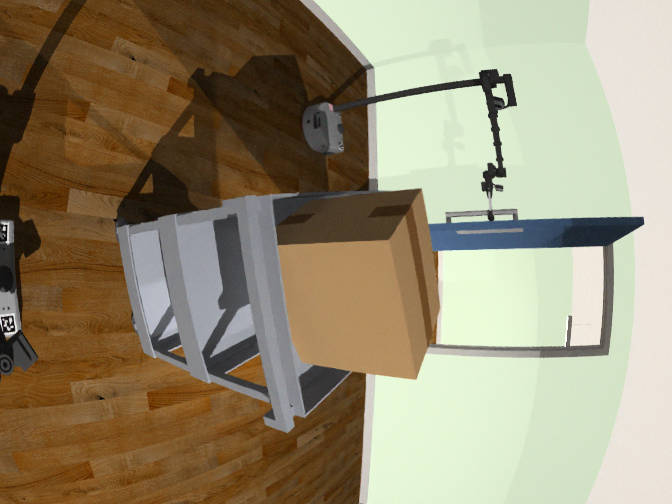

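Call:
execute_actions([
  {"r1":{"base":{"translate_m":0.35}}},
], cameras=[])

Call:
execute_actions([
  {"r1":{"base":{"translate_m":0.4}}},
], cameras=[])

Call:
execute_actions([
  {"r1":{"base":{"translate_m":-0.3}}},
], cameras=["r1_nav_camera"])

Scene clock: 470.93 s.
r1.base_odometry: x=+0.037 y=+0.700 heading=+0.748 (m, m, rad; r1's odometry frame)
r1.turned_by_wheels: +0.000 (rad since the last result)
r1.turned_by_imu: -0.001 (rad since the last result)
r1.base_tilt: forward=+0.9 right=-0.4 (deg)
r1.lidar_m: - - 0.15 2.23 2.40 3.46 3.41 3.24 2.56 2.52 0.20 0.15
r1.head_depth_mm: - - - 2784 380 304 - / - - - 2901 379 302 - / - - - 2875 377 301 - / 1724 1881 2092 2358 375 304 - / 1998 1466 1592 2508 374 303 - / 2089 2224 2436 2580 372 303 - / 2101 2270 2455 2624 706 301 -
r1.base_status: done
r1.joint_positions: lift_m=+0.330 arm_m=+0.001 wrist_yaw_rad=+3.601 wrist_pitch_rad=-0.418 wrist_roll_rad=-0.003 gripper_m=+0.000 head_pan_rad=+0.007 head_tilt_rad=-0.502
r1.joint_status: not commanded
r1.motor_effort: left_wheel=-3(5) right_wheel=+2(8) lift_m=+18(17) arm_m=-2(1) wrist_yaw_rad=-2(1) wrist_pitch_rad=+7(7) wrist_roll_rad=+1(1) gripper_m=-2(2) head_pan_rad=-5(5) head_tilt_rad=+1(2) (%)
r1.hand_pose: x=-0.1208 y=+0.0554 z=+0.3432 quat_wxyz=(-0.015, +0.639, +0.300, +0.708) (m; r1's base frame)
r1.wrist_depth_mm: - - - - - - - / - - - - - - - / - - - - - - - / 828 850 849 850 851 852 876 / 674 684 687 749 716 703 695 / 574 573 573 - - 583 589 / 488 489 503 - - 499 506
r2.base_odometry: x=-3.506 y=+0.589 heading=+2.800 (m, m, rad; r2's odometry frame)
r2.turned_by_wheels: +0.000 (rad since the last result)
r2.turned_by_imu: +0.002 (rad since the last result)
r2.base_tilt: forward=+0.4 right=-0.4 (deg)
r2.lidar_m: 0.85 0.93 1.18 1.17 1.27 1.97 4.95 1.16 1.33 0.74 0.83 0.85
r2.head_depth_mm: - 1383 - - - - 1288 / - 1426 - - - 1461 1291 / - - - - - 1502 1287 / 3903 - - - - 1547 1294 / 3680 3946 - - 1758 1540 1297 / 3440 3774 - - 1824 1538 1284 / 3269 - - 2369 1890 1535 1285
r2.base_status: not commanded
r2.joint_positions: lift_m=+1.040 arm_m=+0.310 wrist_yaw_rad=-0.096 wrist_pitch_rad=-0.021 wrist_roll_rad=-0.006 gripper_m=-0.021 head_pan_rad=-2.294 head_tilt_rad=-0.597
r2.joint_status: not commanded
r2.on_its_own: gripper_m is held at -0.021, not at your -0.030, by its stall guard, which is not easing now
r2.motor_effort: left_wheel=-2(2) right_wheel=+3(3) lift_m=+41(42) arm_m=-3(2) wrist_yaw_rad=+4(4) wrist_pitch_rad=+12(12) wrist_roll_rad=+0(0) gripper_m=-18(18) head_pan_rad=-2(2) head_tilt_rad=-1(2) (%)
r2.hand_pose: x=-0.0459 y=-0.7098 z=+1.1489 quat_wxyz=(+0.708, -0.026, -0.704, -0.042) (m; r2's base frame)
r2.wrist_depth_mm: 192 188 185 108 178 - - / 198 193 190 110 185 - - / 202 201 195 113 189 - - / 208 205 200 116 194 - - / 215 210 207 118 198 - - / 223 216 213 121 203 - - / 228 227 219 127 212 - -
pictures: none
No camera images: the call's "cameras" was empty. Leave "cameras" out to get every camera's image.

Scene clock: 475.90 s.
r1.base_odometry: x=+0.330 y=+0.972 heading=+0.749 (m, m, rad; r1's odometry frame)
r1.turned_by_wheels: +0.001 (rad since the last result)
r1.turned_by_imu: +0.133 (rad since the last result)
r1.base_tilt: forward=+0.9 right=-0.4 (deg)
r1.lidar_m: - - 2.16 2.16 2.47 3.79 3.78 3.05 2.60 2.60 0.15 -
r1.head_depth_mm: - - - 2961 382 304 - / 1622 - - 2906 380 303 - / 1013 1127 1300 1520 756 302 - / 1748 1865 2010 2218 759 305 - / 1806 1907 2097 2323 763 305 - / 1855 1189 2156 2379 755 303 - / 1903 2066 2228 2450 2084 302 -
r1.base_status: translate_m off_target (by the wheels' count: +0.3999 of +0.4000)
r1.joint_positions: lift_m=+0.330 arm_m=+0.001 wrist_yaw_rad=+3.598 wrist_pitch_rad=-0.418 wrist_roll_rad=-0.003 gripper_m=+0.000 head_pan_rad=+0.006 head_tilt_rad=-0.500
r1.joint_status: not commanded
r1.on_its_own: left_wheel is at rest, and its effort (+38) is outside its rest range (-18 to +18)
r1.motor_effort: left_wheel=+38(86) right_wheel=+8(39) lift_m=+17(18) arm_m=-5(8) wrist_yaw_rad=+2(51) wrist_pitch_rad=+7(7) wrist_roll_rad=+0(1) gripper_m=-2(3) head_pan_rad=-5(5) head_tilt_rad=+0(2) (%)
r1.hand_pose: x=-0.1202 y=+0.0554 z=+0.3431 quat_wxyz=(-0.014, +0.639, +0.300, +0.708) (m; r1's base frame)
r1.wrist_depth_mm: - - - - - - - / - - - - - - - / - - - - - - - / 828 845 852 862 862 850 857 / 680 677 689 746 721 703 703 / 565 564 568 - - 583 582 / 489 484 507 - - 503 502
r2.base_odometry: x=-3.506 y=+0.589 heading=+2.800 (m, m, rad; r2's odometry frame)
r2.turned_by_wheels: +0.000 (rad since the last result)
r2.turned_by_imu: +0.001 (rad since the last result)
r2.base_tilt: forward=+0.3 right=-0.4 (deg)
r2.lidar_m: 0.85 0.93 1.18 1.17 1.27 1.97 4.94 0.89 0.94 0.74 0.83 0.86
r2.head_depth_mm: - - - - - - 1296 / - 1189 - - - 1459 1291 / - 1237 - - - 1449 1288 / 3979 - - - - 1440 1287 / 3759 - - - 1571 1495 1288 / 3443 3764 - - 1804 1539 1293 / 3292 - - 2366 1880 1531 1293
r2.base_status: not commanded
r2.joint_positions: lift_m=+1.040 arm_m=+0.310 wrist_yaw_rad=-0.096 wrist_pitch_rad=-0.021 wrist_roll_rad=-0.006 gripper_m=-0.021 head_pan_rad=-2.294 head_tilt_rad=-0.597
r2.joint_status: not commanded
r2.on_its_own: gripper_m is held at -0.021, not at your -0.030, by its stall guard, which is not easing now
r2.motor_effort: left_wheel=-2(2) right_wheel=+3(3) lift_m=+41(42) arm_m=-2(2) wrist_yaw_rad=+5(5) wrist_pitch_rad=+12(11) wrist_roll_rad=+0(0) gripper_m=-18(18) head_pan_rad=-3(3) head_tilt_rad=-1(1) (%)
r2.hand_pose: x=-0.0459 y=-0.7098 z=+1.1489 quat_wxyz=(+0.708, -0.026, -0.704, -0.042) (m; r2's base frame)
r2.wrist_depth_mm: 192 189 185 108 179 - - / 199 193 190 110 184 - - / 204 199 196 113 188 - - / 209 205 201 116 193 - - / 215 210 205 118 199 - - / 222 216 213 121 205 - - / 229 224 220 127 210 - -
pictures: none
No camera images: the call's "cameras" was empty. Leave "cameras" out to get every camera's image.

Scene clock: 480.17 s.
r1.base_odometry: x=+0.110 y=+0.768 heading=+0.749 (m, m, rad; r1's odometry frame)
r1.turned_by_wheels: +0.000 (rad since the last result)
r1.turned_by_imu: +0.000 (rad since the last result)
r1.base_tilt: forward=+0.9 right=-0.5 (deg)
r1.lidar_m: 0.36 0.36 2.23 2.23 2.56 3.48 3.48 2.95 2.53 2.53 2.72 0.38
r1.head_depth_mm: - - - 525 474 542 494 / - - - 522 442 498 492 / 1347 1515 1729 518 420 464 490 / 2009 2122 2298 515 406 437 474 / 2078 2203 2410 513 480 540 485 / 2105 2299 2508 2608 1946 670 538 / 2173 2358 2563 2718 1909 1651 1368
r1.base_status: done
r1.joint_positions: lift_m=+0.330 arm_m=+0.001 wrist_yaw_rad=+3.599 wrist_pitch_rad=-0.418 wrist_roll_rad=-0.003 gripper_m=+0.000 head_pan_rad=+0.006 head_tilt_rad=-0.500
r1.joint_status: not commanded
r1.motor_effort: left_wheel=-1(29) right_wheel=+1(5) lift_m=+18(17) arm_m=-5(5) wrist_yaw_rad=+2(2) wrist_pitch_rad=+7(6) wrist_roll_rad=+0(0) gripper_m=-2(2) head_pan_rad=-5(5) head_tilt_rad=+0(0) (%)
r1.hand_pose: x=-0.1203 y=+0.0553 z=+0.3431 quat_wxyz=(-0.014, +0.639, +0.300, +0.708) (m; r1's base frame)
r1.wrist_depth_mm: - - - - - - - / - - - - - - - / - - - - - - - / 850 855 862 869 863 861 873 / 679 683 683 757 719 697 702 / 571 568 577 - - 581 587 / 489 487 507 - - 504 503
r2.base_odometry: x=-3.506 y=+0.589 heading=+2.800 (m, m, rad; r2's odometry frame)
r2.turned_by_wheels: +0.000 (rad since the last result)
r2.turned_by_imu: +0.001 (rad since the last result)
r2.base_tilt: forward=+0.4 right=-0.4 (deg)
r2.lidar_m: 0.85 0.93 1.18 1.17 1.27 1.97 4.95 0.89 0.93 0.74 0.83 0.86
r2.head_depth_mm: - - - - - - 1292 / - 1185 - - - 1468 1292 / - 1239 - - - 1453 1297 / 3953 - - - - 1454 1292 / 3695 3978 - - 1567 1508 1296 / 3567 3750 - - 1807 1532 1295 / 3288 - - 2356 1863 1542 1292
r2.base_status: not commanded
r2.joint_positions: lift_m=+1.040 arm_m=+0.310 wrist_yaw_rad=-0.096 wrist_pitch_rad=-0.021 wrist_roll_rad=-0.006 gripper_m=-0.021 head_pan_rad=-2.294 head_tilt_rad=-0.597
r2.joint_status: not commanded
r2.on_its_own: gripper_m is held at -0.021, not at your -0.030, by its stall guard, which is not easing now
r2.motor_effort: left_wheel=-2(2) right_wheel=+3(3) lift_m=+41(42) arm_m=-2(2) wrist_yaw_rad=+4(4) wrist_pitch_rad=+12(12) wrist_roll_rad=+0(0) gripper_m=-18(18) head_pan_rad=-3(3) head_tilt_rad=-2(2) (%)
r2.hand_pose: x=-0.0459 y=-0.7098 z=+1.1489 quat_wxyz=(+0.708, -0.026, -0.704, -0.042) (m; r2's base frame)
r2.wrist_depth_mm: 193 190 185 108 179 - - / 198 194 191 110 184 - - / 203 200 195 113 189 - - / 209 206 201 116 194 - - / 216 211 207 118 199 - - / 221 217 214 121 204 - - / 228 224 219 127 211 - -
pictures: r1_nav_camera (sideways: a quarter turn counterclockwise sets it upright)
Images, in order (width x height): r1_nav_camera 672x504.

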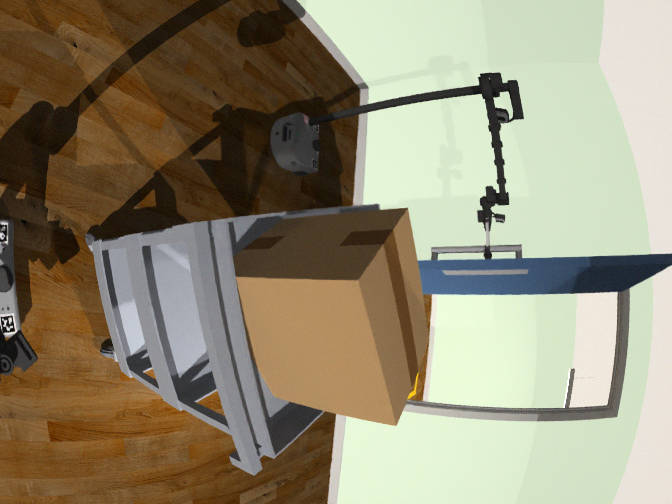

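Call:
execute_actions([
  {"r1":{"base":{"rotate_rad":-0.55}}},
], cameras=[])

Call:
execute_actions([
  {"r1":{"base":{"translate_m":0.6}}},
], cameras=[])

Call:
execute_actions([
  {"r1":{"base":{"translate_m":-0.3},"joints":{"head_pan_rad":0.55}}},
], cameras=["r1_nav_camera"])

Scene clock: 483.97 s.
r1.base_odometry: x=+0.110 y=+0.768 heading=+0.199 (m, m, rad; r1's odometry frame)
r1.turned_by_wheels: -0.550 (rad since the last result)
r1.turned_by_imu: -0.551 (rad since the last result)
r1.base_tilt: forward=+0.9 right=-0.4 (deg)
r1.lidar_m: 0.39 0.36 0.36 2.23 2.23 2.53 3.50 3.49 2.99 2.54 2.53 2.76
r1.head_depth_mm: 2226 2406 2616 2780 2149 1690 1392 / 2164 2328 2539 2679 2142 1636 1385 / 2117 2270 2465 2629 2129 604 758 / 2047 2191 2382 2558 772 655 823 / - - - 558 584 615 491 / - - - 509 501 543 493 / - - - 506 439 471 476
r1.base_status: done
r1.joint_positions: lift_m=+0.330 arm_m=+0.001 wrist_yaw_rad=+3.599 wrist_pitch_rad=-0.418 wrist_roll_rad=-0.003 gripper_m=+0.000 head_pan_rad=+0.006 head_tilt_rad=-0.500
r1.joint_status: not commanded
r1.motor_effort: left_wheel=+3(9) right_wheel=-3(6) lift_m=+17(18) arm_m=-4(5) wrist_yaw_rad=+1(1) wrist_pitch_rad=+7(7) wrist_roll_rad=+1(1) gripper_m=-3(2) head_pan_rad=-4(5) head_tilt_rad=+0(0) (%)
r1.hand_pose: x=-0.1203 y=+0.0553 z=+0.3431 quat_wxyz=(-0.014, +0.639, +0.300, +0.708) (m; r1's base frame)
r1.wrist_depth_mm: - - - - - - - / - - - - - - - / - - - - - - - / 840 836 866 863 859 839 888 / 678 678 680 749 717 701 692 / 567 570 568 - - 579 584 / 486 489 506 - - 503 501
r2.base_odometry: x=-3.506 y=+0.589 heading=+2.800 (m, m, rad; r2's odometry frame)
r2.turned_by_wheels: +0.000 (rad since the last result)
r2.turned_by_imu: +0.001 (rad since the last result)
r2.base_tilt: forward=+0.4 right=-0.4 (deg)
r2.lidar_m: 0.85 0.92 1.17 1.16 1.27 1.96 4.95 0.89 0.94 0.74 0.83 0.85
r2.head_depth_mm: - - - - - - 1294 / - 1190 - - - 1466 1291 / - 1244 - - - 1456 1292 / 3985 - - - - 1457 1296 / 3705 - - - 1561 1505 1287 / 3564 3743 - - 1800 1542 1291 / 3369 - - 2346 1890 1548 1297
r2.base_status: not commanded
r2.joint_positions: lift_m=+1.040 arm_m=+0.310 wrist_yaw_rad=-0.096 wrist_pitch_rad=-0.021 wrist_roll_rad=-0.006 gripper_m=-0.021 head_pan_rad=-2.294 head_tilt_rad=-0.597
r2.joint_status: not commanded
r2.on_its_own: gripper_m is held at -0.021, not at your -0.030, by its stall guard, which is not easing now
r2.motor_effort: left_wheel=-2(2) right_wheel=+3(3) lift_m=+41(42) arm_m=-2(2) wrist_yaw_rad=+4(4) wrist_pitch_rad=+12(12) wrist_roll_rad=+0(0) gripper_m=-18(18) head_pan_rad=-4(2) head_tilt_rad=-1(2) (%)
r2.hand_pose: x=-0.0459 y=-0.7098 z=+1.1489 quat_wxyz=(+0.708, -0.026, -0.704, -0.042) (m; r2's base frame)
r2.wrist_depth_mm: 193 189 185 108 179 - - / 198 193 190 110 183 - - / 204 200 196 113 189 - - / 208 205 202 116 194 - - / 214 211 207 118 198 - - / 221 217 213 121 203 - - / 228 225 220 126 212 - -
pictures: none
No camera images: the call's "cameras" was empty. Leave "cameras" out to get every camera's image.

Scene clock: 490.97 s.
r1.base_odometry: x=+0.698 y=+0.887 heading=+0.199 (m, m, rad; r1's odometry frame)
r1.turned_by_wheels: +0.000 (rad since the last result)
r1.turned_by_imu: +0.002 (rad since the last result)
r1.base_tilt: forward=+0.9 right=-0.4 (deg)
r1.lidar_m: 0.21 0.16 0.16 0.17 0.26 2.73 4.08 4.05 2.79 2.36 2.35 2.08
r1.head_depth_mm: 1672 1818 1978 2178 2144 1688 1400 / 1628 1749 1906 2099 2140 1685 1391 / 1586 1702 1852 2032 2116 1674 1381 / 1538 1657 1790 1942 2046 1670 1380 / - - 3848 2589 2048 1670 1378 / - - - 2874 2098 1654 1344 / 3803 - - 2826 2080 1655 511
r1.base_status: done
r1.joint_positions: lift_m=+0.330 arm_m=+0.001 wrist_yaw_rad=+3.600 wrist_pitch_rad=-0.418 wrist_roll_rad=-0.003 gripper_m=+0.000 head_pan_rad=+0.006 head_tilt_rad=-0.500
r1.joint_status: not commanded
r1.motor_effort: left_wheel=+6(62) right_wheel=-2(8) lift_m=+17(17) arm_m=-4(4) wrist_yaw_rad=+0(1) wrist_pitch_rad=+7(7) wrist_roll_rad=+0(1) gripper_m=-3(2) head_pan_rad=-5(5) head_tilt_rad=+0(0) (%)
r1.hand_pose: x=-0.1205 y=+0.0553 z=+0.3431 quat_wxyz=(-0.014, +0.639, +0.300, +0.708) (m; r1's base frame)
r1.wrist_depth_mm: - - - - - - - / - - - - - - - / - - - - - - - / 826 840 839 880 862 841 533 / 675 682 686 752 721 447 468 / 565 571 571 - - 374 392 / 491 490 509 - - 320 337
r2.base_odometry: x=-3.506 y=+0.589 heading=+2.800 (m, m, rad; r2's odometry frame)
r2.turned_by_wheels: +0.000 (rad since the last result)
r2.turned_by_imu: +0.002 (rad since the last result)
r2.base_tilt: forward=+0.3 right=-0.4 (deg)
r2.lidar_m: 0.85 0.93 1.17 1.17 1.27 1.97 4.95 0.84 0.73 0.74 0.83 0.86
r2.head_depth_mm: - - - - - - 1295 / - - - - - 1451 1296 / - - - - - 1499 1288 / 3970 1097 - - - 1331 1302 / 3757 1099 - - 1114 1320 1289 / 3503 3630 - - 1132 1394 1293 / 3283 - - 1324 1210 1395 1290
r2.base_status: not commanded
r2.joint_positions: lift_m=+1.040 arm_m=+0.310 wrist_yaw_rad=-0.096 wrist_pitch_rad=-0.021 wrist_roll_rad=-0.006 gripper_m=-0.021 head_pan_rad=-2.294 head_tilt_rad=-0.597
r2.joint_status: not commanded
r2.on_its_own: gripper_m is held at -0.021, not at your -0.030, by its stall guard, which is not easing now
r2.motor_effort: left_wheel=-2(2) right_wheel=+3(3) lift_m=+41(42) arm_m=-2(2) wrist_yaw_rad=+4(4) wrist_pitch_rad=+12(12) wrist_roll_rad=+0(0) gripper_m=-18(18) head_pan_rad=-3(2) head_tilt_rad=-2(1) (%)
r2.hand_pose: x=-0.0459 y=-0.7098 z=+1.1489 quat_wxyz=(+0.708, -0.026, -0.704, -0.042) (m; r2's base frame)
r2.wrist_depth_mm: 193 189 186 107 178 - - / 198 194 190 110 184 - - / 203 201 195 113 189 - - / 209 205 201 115 193 - - / 216 212 206 118 199 - - / 222 218 214 121 205 - 797 / 229 224 219 126 210 - 643
pictures: none
No camera images: the call's "cameras" was empty. Leave "cameras" out to get every camera's image.

Scene clock: 495.23 s.
r1.base_odometry: x=+0.404 y=+0.827 heading=+0.199 (m, m, rad; r1's odometry frame)
r1.turned_by_wheels: +0.000 (rad since the last result)
r1.turned_by_imu: +0.000 (rad since the last result)
r1.base_tilt: forward=+0.9 right=-0.4 (deg)
r1.lidar_m: 0.43 0.34 0.34 2.32 2.32 2.63 3.78 3.76 2.90 2.44 2.44 2.41
r1.head_depth_mm: - - - 583 714 663 549 / - - - 524 544 613 482 / 1715 - - 520 474 537 497 / 1224 1334 1398 517 426 470 489 / 1053 1132 1225 511 405 436 471 / 1857 1970 2164 510 452 514 533 / 1899 1977 2229 532 556 614 1280
r1.base_status: done
r1.joint_positions: lift_m=+0.330 arm_m=+0.001 wrist_yaw_rad=+3.600 wrist_pitch_rad=-0.418 wrist_roll_rad=-0.003 gripper_m=+0.000 head_pan_rad=+0.543 head_tilt_rad=-0.500
r1.joint_status: all done
r1.motor_effort: left_wheel=+2(5) right_wheel=-1(7) lift_m=+18(18) arm_m=-4(4) wrist_yaw_rad=+0(1) wrist_pitch_rad=+7(7) wrist_roll_rad=+0(0) gripper_m=-2(2) head_pan_rad=+4(45) head_tilt_rad=+0(0) (%)
r1.hand_pose: x=-0.1205 y=+0.0553 z=+0.3431 quat_wxyz=(-0.014, +0.639, +0.300, +0.708) (m; r1's base frame)
r1.wrist_depth_mm: - - - - - - - / - - - - - - - / - - - - - - - / 830 838 851 848 852 860 881 / 675 681 681 757 710 691 696 / 567 568 577 - - 578 590 / 492 496 505 - - 497 503
r2.base_odometry: x=-3.506 y=+0.589 heading=+2.800 (m, m, rad; r2's odometry frame)
r2.turned_by_wheels: +0.000 (rad since the last result)
r2.turned_by_imu: +0.001 (rad since the last result)
r2.base_tilt: forward=+0.3 right=-0.4 (deg)
r2.lidar_m: 0.85 0.93 1.18 1.16 1.27 1.97 4.95 0.84 0.73 0.74 0.83 0.85
r2.head_depth_mm: - - - - - - 1291 / - - - - - 1447 1294 / - - - - - 1496 1290 / - 1100 - - - 1326 1283 / 3686 1105 - - 1120 1326 1292 / 3460 3635 - - 1125 1393 1291 / 3291 - - 1327 1206 1388 1285
r2.base_status: not commanded
r2.joint_positions: lift_m=+1.040 arm_m=+0.310 wrist_yaw_rad=-0.096 wrist_pitch_rad=-0.021 wrist_roll_rad=-0.006 gripper_m=-0.021 head_pan_rad=-2.294 head_tilt_rad=-0.597
r2.joint_status: not commanded
r2.on_its_own: gripper_m is held at -0.021, not at your -0.030, by its stall guard, which is not easing now
r2.motor_effort: left_wheel=-2(2) right_wheel=+3(3) lift_m=+41(42) arm_m=-2(2) wrist_yaw_rad=+4(4) wrist_pitch_rad=+12(11) wrist_roll_rad=+0(0) gripper_m=-18(18) head_pan_rad=-3(2) head_tilt_rad=-2(1) (%)
r2.hand_pose: x=-0.0459 y=-0.7098 z=+1.1489 quat_wxyz=(+0.708, -0.026, -0.704, -0.042) (m; r2's base frame)
r2.wrist_depth_mm: 193 189 185 108 178 - - / 198 194 190 110 184 - - / 205 199 195 113 189 - - / 209 206 201 116 193 - - / 215 211 206 118 198 - - / 222 217 213 121 204 - 797 / 229 223 221 127 211 - 646
pictures: r1_nav_camera (sideways: a quarter turn counterclockwise sets it upright)
Images, in order (width x height): r1_nav_camera 672x504.

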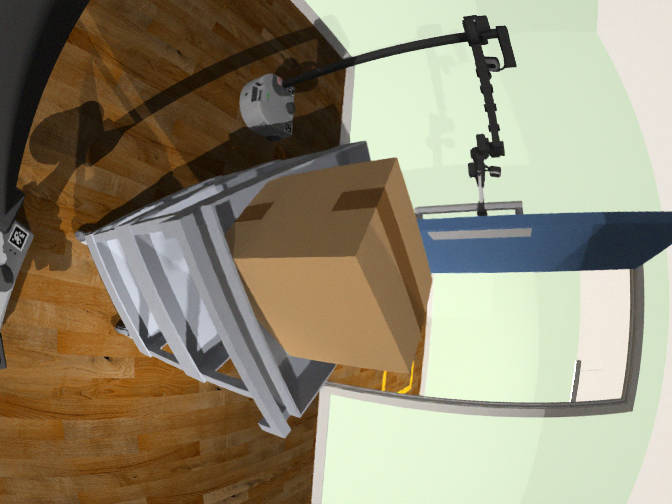

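Call:
execute_actions([
  {"r1":{"base":{"rotate_rad":0.25},"joints":{"head_pan_rad":0.3}}},
], cameras=[])

Call:
execute_actions([
  {"r1":{"base":{"translate_m":0.35}}},
], cameras=[])

Call:
execute_actions([
  {"r1":{"base":{"translate_m":0.3}}},
], cameras=["r1_nav_camera","r2_nav_camera"])

Scene clock: 498.93 s.
r1.base_odometry: x=+0.404 y=+0.827 heading=+0.449 (m, m, rad; r1's odometry frame)
r1.turned_by_wheels: +0.250 (rad since the last result)
r1.turned_by_imu: +0.250 (rad since the last result)
r1.base_tilt: forward=+0.9 right=-0.4 (deg)
r1.lidar_m: 0.37 0.34 1.62 2.32 2.37 3.15 3.76 3.67 2.57 2.44 2.49 2.14
r1.head_depth_mm: - - - 560 616 652 548 / - - - 522 528 604 481 / 1606 1806 - 519 463 525 500 / 1169 1275 1343 515 419 460 484 / 1765 1164 1271 512 405 440 472 / 1866 1971 2182 509 464 531 538 / 1907 2048 2244 536 589 690 1304
r1.base_status: done
r1.joint_positions: lift_m=+0.330 arm_m=+0.001 wrist_yaw_rad=+3.600 wrist_pitch_rad=-0.418 wrist_roll_rad=-0.003 gripper_m=+0.000 head_pan_rad=+0.307 head_tilt_rad=-0.500
r1.joint_status: all done
r1.motor_effort: left_wheel=-3(7) right_wheel=+2(6) lift_m=+18(17) arm_m=-4(4) wrist_yaw_rad=+0(0) wrist_pitch_rad=+7(6) wrist_roll_rad=+1(1) gripper_m=-2(2) head_pan_rad=-6(32) head_tilt_rad=+0(0) (%)
r1.hand_pose: x=-0.1205 y=+0.0553 z=+0.3431 quat_wxyz=(-0.014, +0.639, +0.300, +0.708) (m; r1's base frame)
r1.wrist_depth_mm: - - - - - - - / - - - - - - - / - - - - - - - / 840 838 856 866 852 847 891 / 676 677 686 748 720 698 701 / 568 571 572 - - 584 586 / 488 492 504 - - 499 504
r2.base_odometry: x=-3.506 y=+0.589 heading=+2.800 (m, m, rad; r2's odometry frame)
r2.turned_by_wheels: +0.000 (rad since the last result)
r2.turned_by_imu: +0.001 (rad since the last result)
r2.base_tilt: forward=+0.4 right=-0.4 (deg)
r2.lidar_m: 0.85 0.93 1.18 1.17 1.27 1.96 4.94 0.84 0.73 0.74 0.83 0.86
r2.head_depth_mm: - - - - - - 1297 / - - - - - 1451 1286 / - - - - - 1489 1289 / 3950 1110 - - - 1329 1296 / 3702 1105 - - 1124 1325 1291 / 3508 3576 - - 1132 1393 1292 / 3328 - - 1317 1209 1401 1290
r2.base_status: not commanded
r2.joint_positions: lift_m=+1.040 arm_m=+0.310 wrist_yaw_rad=-0.096 wrist_pitch_rad=-0.021 wrist_roll_rad=-0.006 gripper_m=-0.021 head_pan_rad=-2.294 head_tilt_rad=-0.597
r2.joint_status: not commanded
r2.on_its_own: gripper_m is held at -0.021, not at your -0.030, by its stall guard, which is not easing now
r2.motor_effort: left_wheel=-2(2) right_wheel=+3(3) lift_m=+42(42) arm_m=-3(3) wrist_yaw_rad=+4(4) wrist_pitch_rad=+12(12) wrist_roll_rad=+0(0) gripper_m=-18(18) head_pan_rad=-3(3) head_tilt_rad=-2(1) (%)
r2.hand_pose: x=-0.0459 y=-0.7098 z=+1.1489 quat_wxyz=(+0.708, -0.026, -0.704, -0.042) (m; r2's base frame)
r2.wrist_depth_mm: 192 189 184 108 179 - - / 197 194 189 110 184 - - / 203 199 195 113 189 - - / 209 205 200 115 194 - - / 215 211 205 118 198 - - / 222 217 213 121 203 - 778 / 228 224 219 127 210 - 643
pictures: none
No camera images: the call's "cameras" was empty. Leave "cameras" out to get every camera's image.

Scene clock: 503.37 s.
r1.base_odometry: x=+0.720 y=+0.979 heading=+0.449 (m, m, rad; r1's odometry frame)
r1.turned_by_wheels: +0.000 (rad since the last result)
r1.turned_by_imu: +0.002 (rad since the last result)
r1.base_tilt: forward=+0.9 right=-0.4 (deg)
r1.lidar_m: 0.16 0.15 0.15 0.17 2.39 3.16 4.11 3.63 2.54 2.41 2.48 0.26
r1.head_depth_mm: 3713 - - 2947 2151 1597 509 / 3864 - - 2918 380 330 386 / - - - 2905 378 303 318 / 1169 1266 1391 1491 376 305 288 / 915 981 1053 1038 374 305 - / 761 811 873 930 373 304 - / 1552 1658 1849 2049 372 302 -
r1.base_status: done
r1.joint_positions: lift_m=+0.330 arm_m=+0.001 wrist_yaw_rad=+3.600 wrist_pitch_rad=-0.418 wrist_roll_rad=-0.003 gripper_m=+0.000 head_pan_rad=+0.307 head_tilt_rad=-0.499
r1.joint_status: not commanded
r1.motor_effort: left_wheel=+4(59) right_wheel=+1(9) lift_m=+18(17) arm_m=-4(4) wrist_yaw_rad=+0(0) wrist_pitch_rad=+7(7) wrist_roll_rad=+0(0) gripper_m=-3(2) head_pan_rad=-5(6) head_tilt_rad=-1(0) (%)
r1.hand_pose: x=-0.1205 y=+0.0553 z=+0.3431 quat_wxyz=(-0.014, +0.639, +0.300, +0.708) (m; r1's base frame)
r1.wrist_depth_mm: - - - - - - - / - - - - - - - / - - - - - - - / 837 839 846 853 874 843 879 / 681 684 675 745 719 692 649 / 568 574 578 - - 584 253 / 485 490 505 - - 489 279
r2.base_odometry: x=-3.506 y=+0.589 heading=+2.800 (m, m, rad; r2's odometry frame)
r2.turned_by_wheels: +0.000 (rad since the last result)
r2.turned_by_imu: +0.001 (rad since the last result)
r2.base_tilt: forward=+0.4 right=-0.4 (deg)
r2.lidar_m: 0.85 0.93 1.18 1.17 1.27 1.97 4.95 0.99 0.68 0.74 0.83 0.85
r2.head_depth_mm: - - - - - - 1297 / - - - - - 1453 1298 / 3983 - - - - 1501 1292 / 3997 - - - - 1430 1288 / 3645 1104 - - 1087 1053 1233 / 3547 3614 - - 1153 1283 1241 / 3287 - - 840 1192 1319 1263
r2.base_status: not commanded
r2.joint_positions: lift_m=+1.040 arm_m=+0.310 wrist_yaw_rad=-0.096 wrist_pitch_rad=-0.021 wrist_roll_rad=-0.006 gripper_m=-0.021 head_pan_rad=-2.294 head_tilt_rad=-0.597
r2.joint_status: not commanded
r2.on_its_own: gripper_m is held at -0.021, not at your -0.030, by its stall guard, which is not easing now
r2.motor_effort: left_wheel=-2(2) right_wheel=+3(3) lift_m=+41(42) arm_m=-2(2) wrist_yaw_rad=+4(5) wrist_pitch_rad=+12(12) wrist_roll_rad=+0(0) gripper_m=-19(19) head_pan_rad=-2(2) head_tilt_rad=-2(2) (%)
r2.hand_pose: x=-0.0459 y=-0.7098 z=+1.1489 quat_wxyz=(+0.708, -0.026, -0.704, -0.042) (m; r2's base frame)
r2.wrist_depth_mm: 193 190 185 108 179 - - / 197 193 191 110 184 - - / 204 199 196 113 188 - - / 209 205 201 116 193 - - / 215 211 207 118 197 - - / 223 217 214 121 203 - 651 / 229 224 219 126 211 621 589
pictures: none
No camera images: the call's "cameras" was empty. Leave "cameras" out to get every camera's image.

Scene clock: 507.77 s.
r1.base_odometry: x=+0.990 y=+1.110 heading=+0.450 (m, m, rad; r1's odometry frame)
r1.turned_by_wheels: +0.001 (rad since the last result)
r1.turned_by_imu: +0.491 (rad since the last result)
r1.base_tilt: forward=+0.9 right=-0.4 (deg)
r1.lidar_m: - - 0.15 0.18 3.06 4.34 3.80 2.59 2.42 2.28 0.20 0.15
r1.head_depth_mm: 634 705 793 904 382 304 - / 583 629 691 775 380 303 - / 1552 801 766 778 378 302 - / 1694 1740 1940 2108 377 305 - / 1840 839 2140 2345 375 305 - / 2032 2045 2417 2593 374 304 - / 2196 2353 2525 2668 2109 303 -
r1.base_status: translate_m off_target (by the wheels' count: +0.2998 of +0.3000)
r1.joint_positions: lift_m=+0.330 arm_m=+0.001 wrist_yaw_rad=+3.599 wrist_pitch_rad=-0.418 wrist_roll_rad=-0.003 gripper_m=+0.000 head_pan_rad=+0.306 head_tilt_rad=-0.499
r1.joint_status: not commanded
r1.on_its_own: left_wheel is at rest, and its effort (+68) is outside its rest range (-18 to +18)
r1.motor_effort: left_wheel=+68(75) right_wheel=+7(10) lift_m=+18(20) arm_m=-3(4) wrist_yaw_rad=+1(1) wrist_pitch_rad=+6(7) wrist_roll_rad=+1(1) gripper_m=-3(3) head_pan_rad=-4(5) head_tilt_rad=+0(1) (%)
r1.hand_pose: x=-0.1205 y=+0.0554 z=+0.3431 quat_wxyz=(-0.014, +0.639, +0.300, +0.708) (m; r1's base frame)
r1.wrist_depth_mm: - - - - - - - / - - - - - - - / - - - - - - - / 830 848 862 855 855 850 879 / 676 679 678 741 718 697 712 / 575 575 572 - - 579 264 / 491 493 504 - - 497 269
r2.base_odometry: x=-3.506 y=+0.589 heading=+2.800 (m, m, rad; r2's odometry frame)
r2.turned_by_wheels: +0.000 (rad since the last result)
r2.turned_by_imu: +0.001 (rad since the last result)
r2.base_tilt: forward=+0.3 right=-0.5 (deg)
r2.lidar_m: 0.85 0.92 1.17 1.17 1.28 1.97 4.94 4.50 0.60 0.72 0.82 0.85
r2.head_depth_mm: - - - - - - 1299 / - - - - - 1458 1291 / - - - - - 1500 1294 / 3964 - - - - 1538 1290 / 3734 3929 - - 1125 1291 1214 / 3412 3701 - - 779 906 1167 / 3293 - - 903 1094 998 1192
r2.base_status: not commanded
r2.joint_positions: lift_m=+1.040 arm_m=+0.309 wrist_yaw_rad=-0.094 wrist_pitch_rad=-0.025 wrist_roll_rad=-0.006 gripper_m=-0.021 head_pan_rad=-2.294 head_tilt_rad=-0.597
r2.joint_status: not commanded
r2.on_its_own: gripper_m is held at -0.021, not at your -0.030, by its stall guard, which is not easing now
r2.motor_effort: left_wheel=-1(4) right_wheel=+1(3) lift_m=+41(41) arm_m=+8(9) wrist_yaw_rad=+3(6) wrist_pitch_rad=+14(16) wrist_roll_rad=+0(0) gripper_m=-18(17) head_pan_rad=-3(3) head_tilt_rad=-2(2) (%)
r2.hand_pose: x=-0.0454 y=-0.7087 z=+1.1480 quat_wxyz=(+0.708, -0.024, -0.704, -0.042) (m; r2's base frame)
r2.wrist_depth_mm: 193 189 185 107 178 - - / 198 196 191 109 182 - - / 204 201 196 112 187 - - / 210 205 200 115 194 - - / 216 211 208 117 197 - 426 / 224 218 214 121 203 765 419 / 231 225 219 125 211 627 430
pictures: r1_nav_camera (sideways: a quarter turn counterclockwise sets it upright), r2_nav_camera (sideways: a quarter turn counterclockwise sets it upright)
Images, in order (width x height): r1_nav_camera 672x504, r2_nav_camera 672x504.

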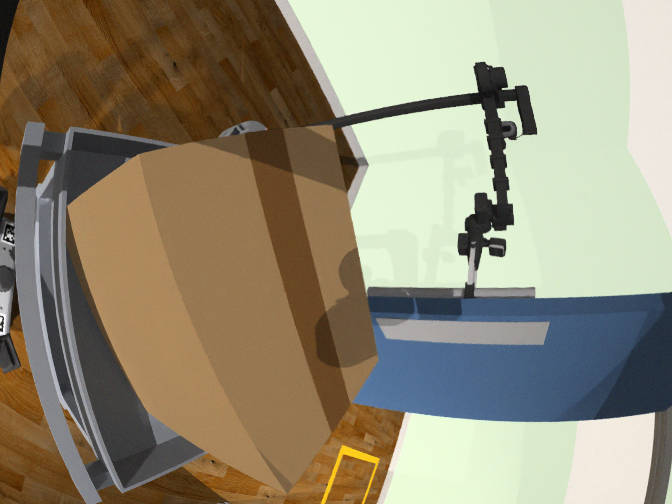

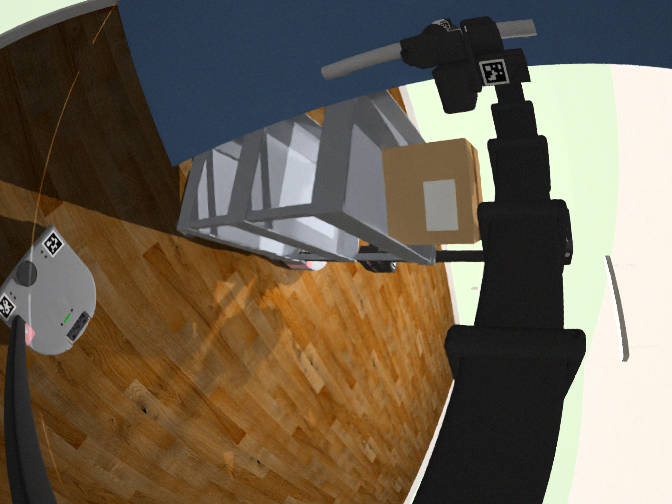

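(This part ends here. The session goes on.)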